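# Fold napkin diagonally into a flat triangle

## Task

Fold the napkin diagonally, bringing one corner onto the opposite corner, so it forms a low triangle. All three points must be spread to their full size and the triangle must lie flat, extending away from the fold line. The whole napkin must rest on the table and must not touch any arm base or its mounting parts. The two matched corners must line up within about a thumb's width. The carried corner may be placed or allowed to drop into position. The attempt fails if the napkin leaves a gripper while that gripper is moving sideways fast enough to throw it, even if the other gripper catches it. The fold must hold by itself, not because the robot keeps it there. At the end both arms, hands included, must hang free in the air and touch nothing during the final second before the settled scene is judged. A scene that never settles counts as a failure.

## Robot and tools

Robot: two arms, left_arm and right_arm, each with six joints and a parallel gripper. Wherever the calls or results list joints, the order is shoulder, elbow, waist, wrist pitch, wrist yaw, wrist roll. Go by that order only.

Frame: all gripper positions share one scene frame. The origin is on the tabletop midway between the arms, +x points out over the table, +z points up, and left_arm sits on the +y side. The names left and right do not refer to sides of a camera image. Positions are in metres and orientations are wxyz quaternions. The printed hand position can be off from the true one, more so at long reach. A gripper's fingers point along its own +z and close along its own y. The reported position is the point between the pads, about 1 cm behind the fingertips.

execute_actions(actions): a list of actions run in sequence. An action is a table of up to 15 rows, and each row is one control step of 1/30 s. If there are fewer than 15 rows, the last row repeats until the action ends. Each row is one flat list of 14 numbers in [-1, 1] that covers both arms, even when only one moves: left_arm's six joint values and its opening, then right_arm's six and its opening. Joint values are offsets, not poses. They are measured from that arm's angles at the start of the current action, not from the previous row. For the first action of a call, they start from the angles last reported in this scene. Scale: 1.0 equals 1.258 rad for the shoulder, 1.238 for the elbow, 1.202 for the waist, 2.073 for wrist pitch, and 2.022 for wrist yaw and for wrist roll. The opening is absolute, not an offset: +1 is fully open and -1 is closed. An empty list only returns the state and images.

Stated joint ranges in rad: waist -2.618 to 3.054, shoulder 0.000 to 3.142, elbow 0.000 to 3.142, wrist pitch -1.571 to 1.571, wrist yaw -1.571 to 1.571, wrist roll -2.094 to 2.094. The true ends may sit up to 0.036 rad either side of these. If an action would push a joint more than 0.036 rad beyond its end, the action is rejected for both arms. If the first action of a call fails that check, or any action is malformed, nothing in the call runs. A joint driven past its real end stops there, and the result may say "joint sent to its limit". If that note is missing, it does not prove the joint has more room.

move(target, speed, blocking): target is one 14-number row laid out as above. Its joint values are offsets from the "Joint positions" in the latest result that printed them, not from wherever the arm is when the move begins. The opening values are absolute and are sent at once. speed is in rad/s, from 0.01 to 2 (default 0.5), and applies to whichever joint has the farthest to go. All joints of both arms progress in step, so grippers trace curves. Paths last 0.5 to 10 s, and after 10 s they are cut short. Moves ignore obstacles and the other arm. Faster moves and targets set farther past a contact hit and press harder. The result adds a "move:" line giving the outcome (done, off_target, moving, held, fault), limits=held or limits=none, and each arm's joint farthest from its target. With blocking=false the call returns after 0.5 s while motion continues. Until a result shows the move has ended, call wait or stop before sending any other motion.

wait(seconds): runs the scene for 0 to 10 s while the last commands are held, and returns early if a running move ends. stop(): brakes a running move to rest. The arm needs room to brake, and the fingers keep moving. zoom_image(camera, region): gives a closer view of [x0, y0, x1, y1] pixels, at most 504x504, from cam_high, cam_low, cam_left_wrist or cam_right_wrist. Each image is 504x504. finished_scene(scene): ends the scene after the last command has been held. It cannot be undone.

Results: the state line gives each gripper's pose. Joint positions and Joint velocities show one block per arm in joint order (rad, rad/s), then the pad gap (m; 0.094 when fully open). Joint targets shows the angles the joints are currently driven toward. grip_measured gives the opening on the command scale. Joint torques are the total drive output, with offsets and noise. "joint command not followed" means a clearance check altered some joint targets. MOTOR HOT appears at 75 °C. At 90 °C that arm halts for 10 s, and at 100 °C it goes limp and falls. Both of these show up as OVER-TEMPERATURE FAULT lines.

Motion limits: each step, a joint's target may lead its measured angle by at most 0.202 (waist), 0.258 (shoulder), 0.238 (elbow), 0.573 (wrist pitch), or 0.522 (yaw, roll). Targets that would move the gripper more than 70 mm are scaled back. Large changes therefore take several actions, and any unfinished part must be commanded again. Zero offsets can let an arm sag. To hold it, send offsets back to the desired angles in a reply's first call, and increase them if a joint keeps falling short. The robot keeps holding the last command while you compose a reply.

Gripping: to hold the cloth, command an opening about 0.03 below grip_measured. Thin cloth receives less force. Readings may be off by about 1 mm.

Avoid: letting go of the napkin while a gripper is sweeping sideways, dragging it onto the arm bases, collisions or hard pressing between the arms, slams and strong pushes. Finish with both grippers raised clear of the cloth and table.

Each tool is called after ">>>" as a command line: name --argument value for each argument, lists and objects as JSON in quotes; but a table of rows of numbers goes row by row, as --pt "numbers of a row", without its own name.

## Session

>>> execute_actions --actions '[]'

Scene clock: 0.00 s.
left_arm: end_effector_position=(+0.3538, +0.3678, +0.4058) grip_measured=+1.000 end_effector_quat_wxyz=(+0.705, +0.007, +0.709, +0.001) | right_arm: end_effector_position=(+0.4195, -0.1298, +0.1431) grip_measured=-0.975 end_effector_quat_wxyz=(+0.309, -0.192, +0.929, +0.063)
Joint names: [shoulder, elbow, waist, wrist pitch, wrist yaw, wrist roll]
Joint positions: left_arm=[ 1.036  1.043  0.003 -0.013 -0.004  0.01   0.094] | right_arm=[ 1.556  1.155  0.254 -0.531 -0.067 -0.092  0.001]
Joint velocities: left_arm=[ 0.022 -0.027 -0.002 -0.007  0.051  0.037  0.   ] | right_arm=[-0.002 -0.007  0.002 -0.022  0.022 -0.007 -0.   ]
Joint torques (N m, as the arm reports them, + toward a larger angle): no reading
Motor temperatures (°C, as the motors report them): left_arm=[28 27 26 30 27 28] | right_arm=[30 28 30 29 28 27]
Joint targets: left_arm=[1.026 1.059 0.003 0.001 -0.004 0.008] | right_arm=[1.541 1.171 0.254 -0.520 -0.071 -0.091]

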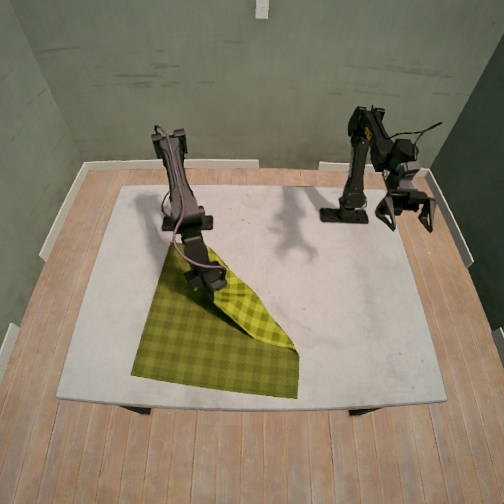

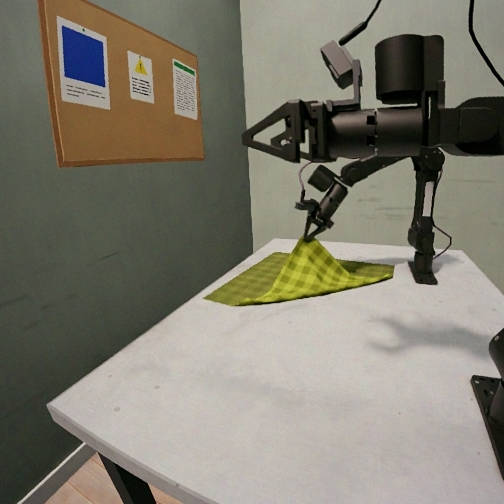

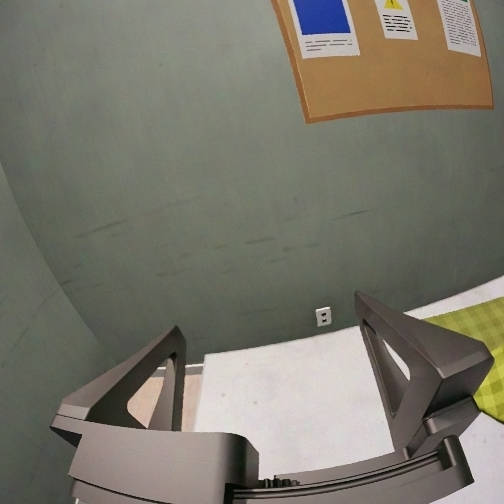

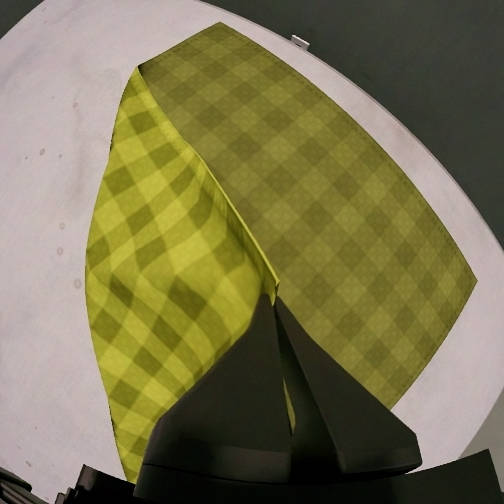

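>>> zoom_image --camera "cam_high" --region '[110, 210, 330, 420]'

Region (110, 210, 330, 420) of cam_high's 504x504 image, scaled by 2.291, with more detail than that image has; it fills the top 481 rows of this view, and the rest is white.

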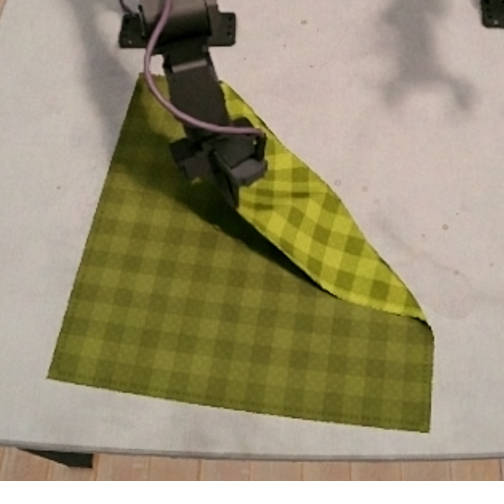

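>>> move --target '[0,0,0,0,0,0,1, 0.448,0.36,-0.337,0.065,0,0,-1]' --speed 0.15

>>> zoom_image --camera "cam_high" --region '[110, 210, 330, 420]'

Scene clock: 8.43 s.
left_arm: end_effector_position=(+0.3538, +0.3678, +0.4043) grip_measured=+1.000 end_effector_quat_wxyz=(+0.703, +0.007, +0.712, +0.001) | right_arm: end_effector_position=(+0.5616, -0.3062, +0.0575) grip_measured=-0.975 end_effector_quat_wxyz=(+0.291, -0.002, +0.957, +0.003)
Joint names: [shoulder, elbow, waist, wrist pitch, wrist yaw, wrist roll]
Joint positions: left_arm=[ 1.036  1.043  0.003 -0.019 -0.004  0.01   0.094] | right_arm=[ 2.125  1.566 -0.146 -0.426 -0.067 -0.092  0.001]
Joint velocities: left_arm=[-0.002 -0.002 -0.012 -0.066 -0.022 -0.037  0.   ] | right_arm=[-0.002  0.017  0.012  0.022 -0.095 -0.022 -0.002]
Joint torques (N m, as the arm reports them, + toward a larger angle): left_arm=[-2.27  6.29  0.04  1.61  0.02 -0.01] | right_arm=[-11.88  11.26  -0.32   1.66  -0.02  -0.02]
Motor temperatures (°C, as the motors report them): left_arm=[28 28 26 32 27 28] | right_arm=[31 30 30 31 28 27]
Joint targets: left_arm=[1.036 1.043 0.003 -0.013 -0.004 0.010] | right_arm=[2.120 1.601 -0.151 -0.396 -0.067 -0.092]
move: off_target (right_arm); limits=none; left_arm: farthest joint: the wrist pitch, 0.006 radians from its target (0.000 radians at the start); right_arm: farthest joint: the elbow, 0.035 radians from its target (0.445 radians at the start)

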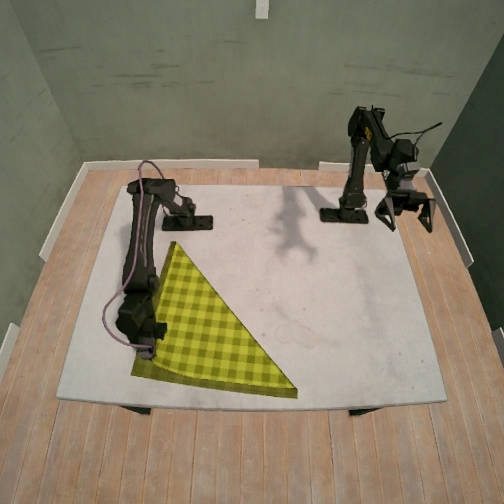

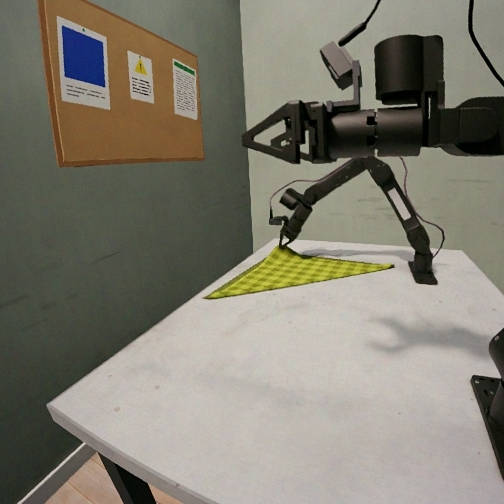

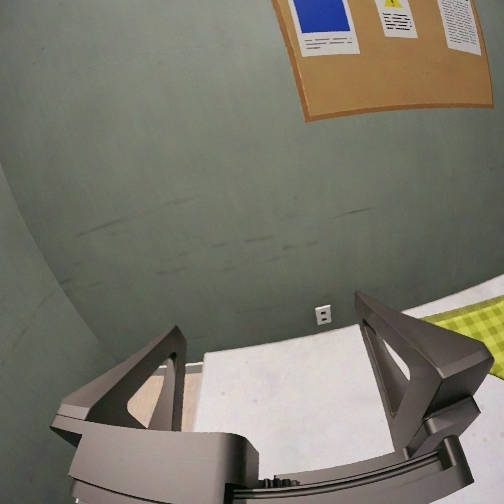

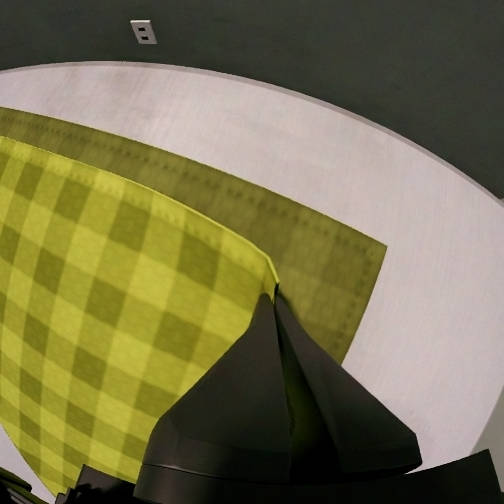

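Region (110, 210, 330, 420) of cam_high's 504x504 image, scaled by 2.291, with more detail than that image has; it fills the top 481 rows of this view, and the rest is white.

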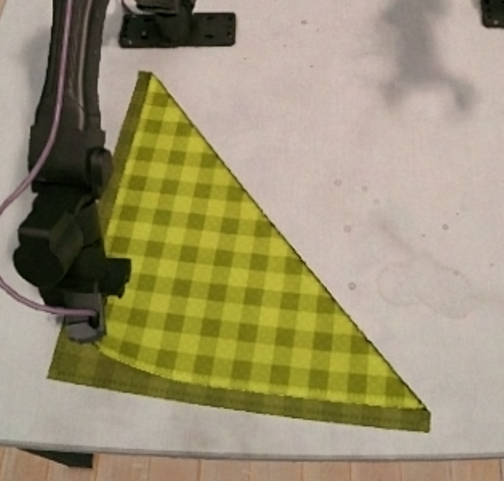

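>>> move --target '[0,0,0,0,0,0,1, 0.048,0.097,-0.037,0.014,0,0,-1]' --speed 0.06

>>> zoom_image --camera "cam_high" --region '[110, 210, 330, 420]'

Scene clock: 12.13 s.
left_arm: end_effector_position=(+0.3538, +0.3678, +0.4028) grip_measured=+1.000 end_effector_quat_wxyz=(+0.701, +0.007, +0.714, +0.001) | right_arm: end_effector_position=(+0.5799, -0.3286, +0.0576) grip_measured=-0.975 end_effector_quat_wxyz=(+0.302, +0.015, +0.953, -0.004)
Joint names: [shoulder, elbow, waist, wrist pitch, wrist yaw, wrist roll]
Joint positions: left_arm=[ 1.036  1.043  0.003 -0.025 -0.004  0.01   0.094] | right_arm=[ 2.187  1.652 -0.183 -0.426 -0.067 -0.092  0.001]
Joint velocities: left_arm=[-0.017  0.007  0.002  0.066  0.022  0.007  0.   ] | right_arm=[-0.002 -0.002 -0.022  0.022  0.022 -0.007  0.   ]
Joint torques (N m, as the arm reports them, + toward a larger angle): left_arm=[-2.16  6.29 -0.03  1.62  0.    0.  ] | right_arm=[-12.2   11.3   -0.73   1.67  -0.02  -0.02]
Motor temperatures (°C, as the motors report them): left_arm=[28 28 26 33 27 28] | right_arm=[32 31 30 31 28 27]
Joint targets: left_arm=[1.036 1.043 0.003 -0.019 -0.004 0.010] | right_arm=[2.185 1.686 -0.191 -0.397 -0.067 -0.092]
move: off_target (right_arm); limits=none; left_arm: farthest joint: the wrist pitch, 0.006 radians from its target (0.000 radians at the start); right_arm: farthest joint: the elbow, 0.034 radians from its target (0.120 radians at the start)

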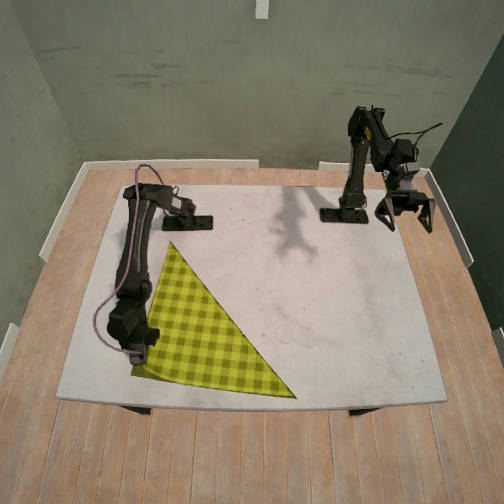

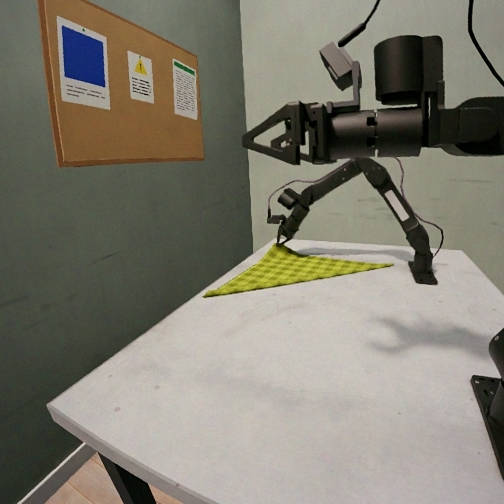

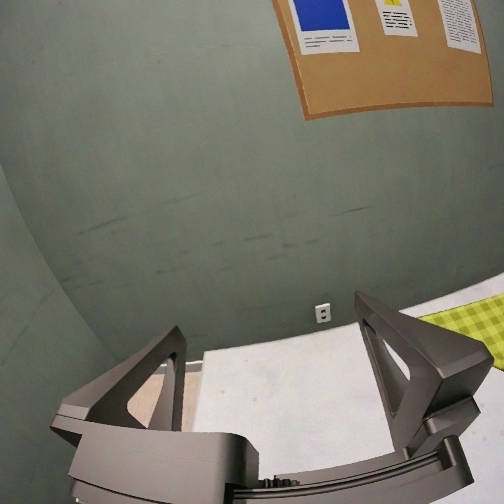

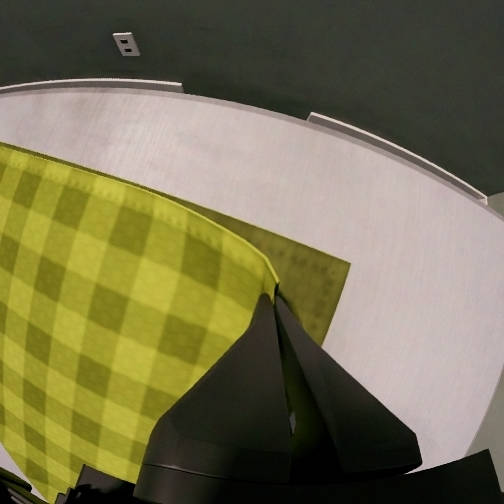

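Region (110, 210, 330, 420) of cam_high's 504x504 image, scaled by 2.291, with more detail than that image has; it fills the top 481 rows of this view, and the rest is white.

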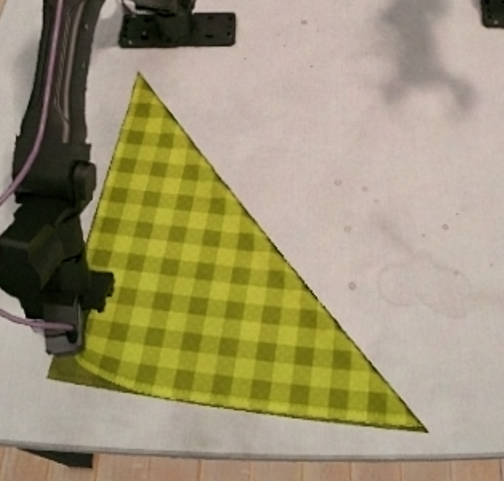

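>>> move --target '[0,0,0,0,0,0,1, -0.01,0.02,0,0.01,0,0,-0.3]' --speed 0.06

>>> move --target '[0,0,0,0,0,0,1, -0.2,0.02,0,0.01,0,0,-0.3]' --speed 0.12

>>> zoom_image --camera "cam_high" --region '[110, 210, 330, 420]'

Scene clock: 14.00 s.
left_arm: end_effector_position=(+0.3537, +0.3678, +0.4013) grip_measured=+1.000 end_effector_quat_wxyz=(+0.698, +0.007, +0.716, +0.001) | right_arm: end_effector_position=(+0.5799, -0.3286, +0.0576) grip_measured=-0.302 end_effector_quat_wxyz=(+0.302, +0.015, +0.953, -0.004)
Joint names: [shoulder, elbow, waist, wrist pitch, wrist yaw, wrist roll]
Joint positions: left_arm=[ 1.036  1.043  0.003 -0.031 -0.004  0.01   0.094] | right_arm=[ 2.187  1.652 -0.183 -0.426 -0.067 -0.092  0.033]
Joint velocities: left_arm=[-0.007  0.002 -0.022 -0.037 -0.022 -0.051  0.   ] | right_arm=[ 0.002 -0.017 -0.012 -0.066  0.022 -0.095 -0.   ]
Joint torques (N m, as the arm reports them, + toward a larger angle): left_arm=[-2.22  6.28  0.03  1.6   0.01  0.02] | right_arm=[-13.01  10.52   0.04   1.58  -0.02  -0.02]
Motor temperatures (°C, as the motors report them): left_arm=[28 29 26 33 27 28] | right_arm=[33 31 30 32 28 27]
Joint targets: left_arm=[1.036 1.043 0.003 -0.025 -0.004 0.010] | right_arm=[2.174 1.677 -0.183 -0.405 -0.067 -0.092]
move: off_target (right_arm); limits=none; left_arm: farthest joint: the wrist pitch, 0.006 radians from its target (0.000 radians at the start); right_arm: farthest joint: the elbow, 0.024 radians from its target (0.024 radians at the start)

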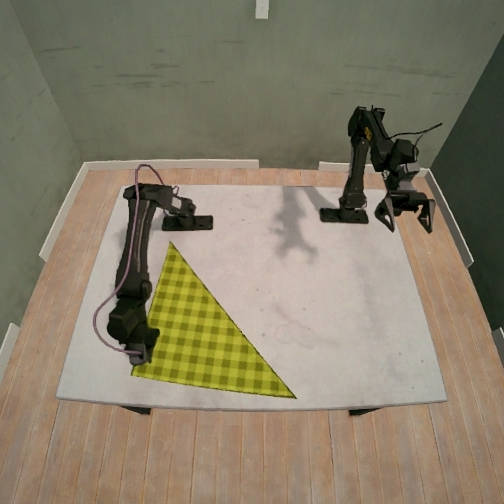

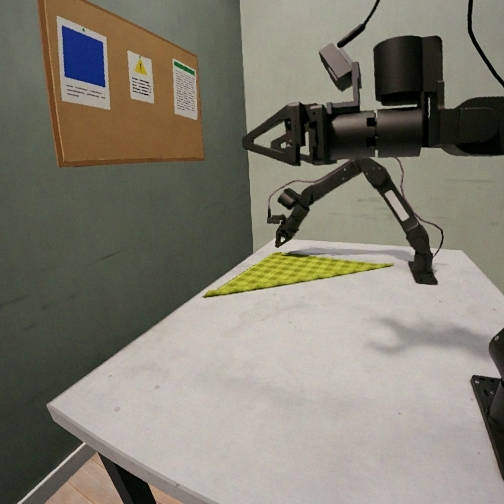

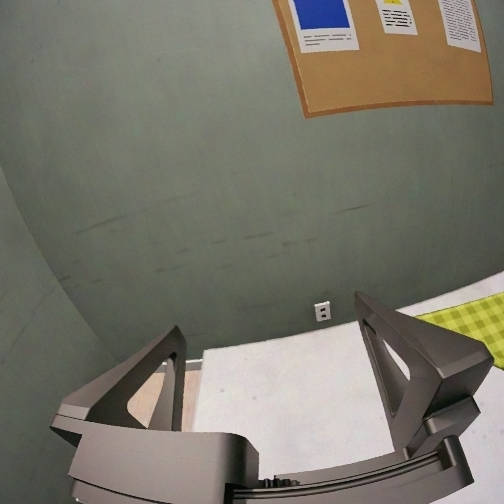

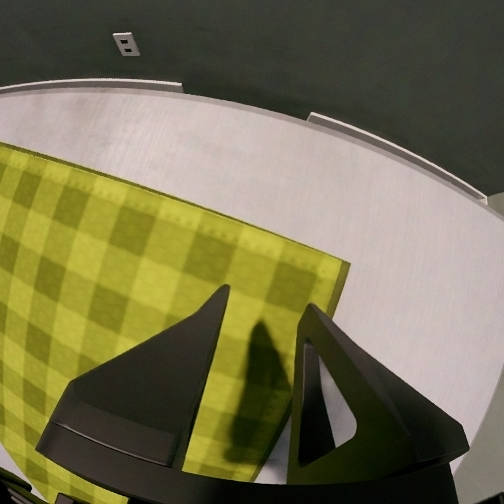

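Scene clock: 16.47 s.
left_arm: end_effector_position=(+0.3537, +0.3678, +0.3998) grip_measured=+1.000 end_effector_quat_wxyz=(+0.696, +0.007, +0.718, +0.001) | right_arm: end_effector_position=(+0.5804, -0.3287, +0.1745) grip_measured=-0.302 end_effector_quat_wxyz=(+0.403, +0.011, +0.915, -0.017)
Joint names: [shoulder, elbow, waist, wrist pitch, wrist yaw, wrist roll]
Joint positions: left_arm=[ 1.036  1.043  0.003 -0.037 -0.004  0.01   0.094] | right_arm=[ 1.97   1.652 -0.183 -0.426 -0.067 -0.092  0.033]
Joint velocities: left_arm=[-0.012 -0.002  0.012  0.022  0.066 -0.022  0.   ] | right_arm=[-0.007  0.022  0.007 -0.051 -0.037 -0.051  0.001]
Joint torques (N m, as the arm reports them, + toward a larger angle): left_arm=[-2.24  6.24 -0.02  1.61  0.01  0.02] | right_arm=[-13.37  11.06   0.03   1.87  -0.01  -0.02]
Motor temperatures (°C, as the motors report them): left_arm=[28 29 26 33 27 28] | right_arm=[34 31 30 32 28 27]
Joint targets: left_arm=[1.036 1.043 0.003 -0.031 -0.004 0.010] | right_arm=[1.935 1.677 -0.183 -0.405 -0.067 -0.092]
move: off_target (right_arm); limits=none; left_arm: farthest joint: the wrist pitch, 0.006 radians from its target (0.000 radians at the start); right_arm: farthest joint: the shoulder, 0.034 radians from its target (0.251 radians at the start)

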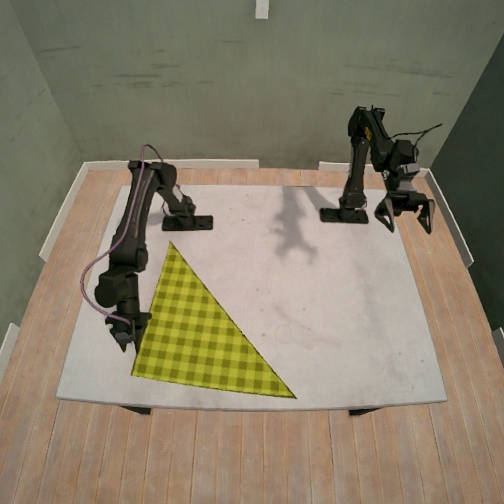

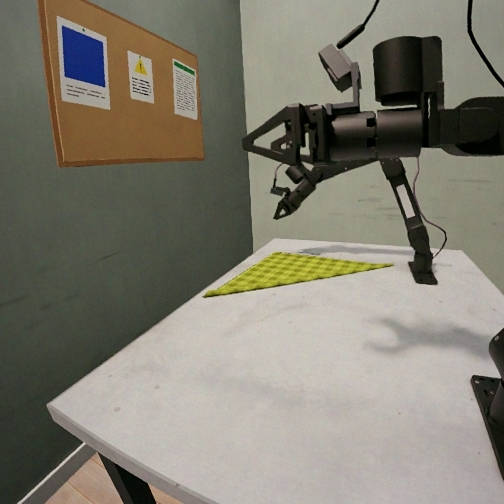

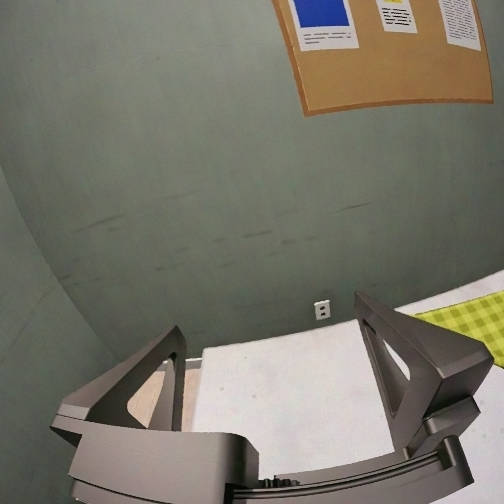

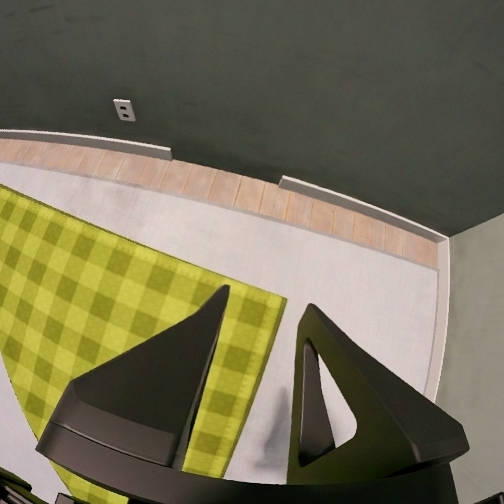

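Region (110, 210, 330, 420) of cam_high's 504x504 image, scaled by 2.291, with more detail than that image has; it fills the top 481 rows of this view, and the rest is white.

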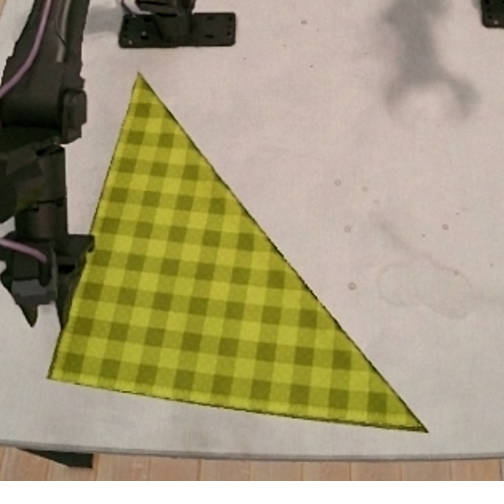

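>>> finished_scene --scene 2

The scene is finished: the task was done.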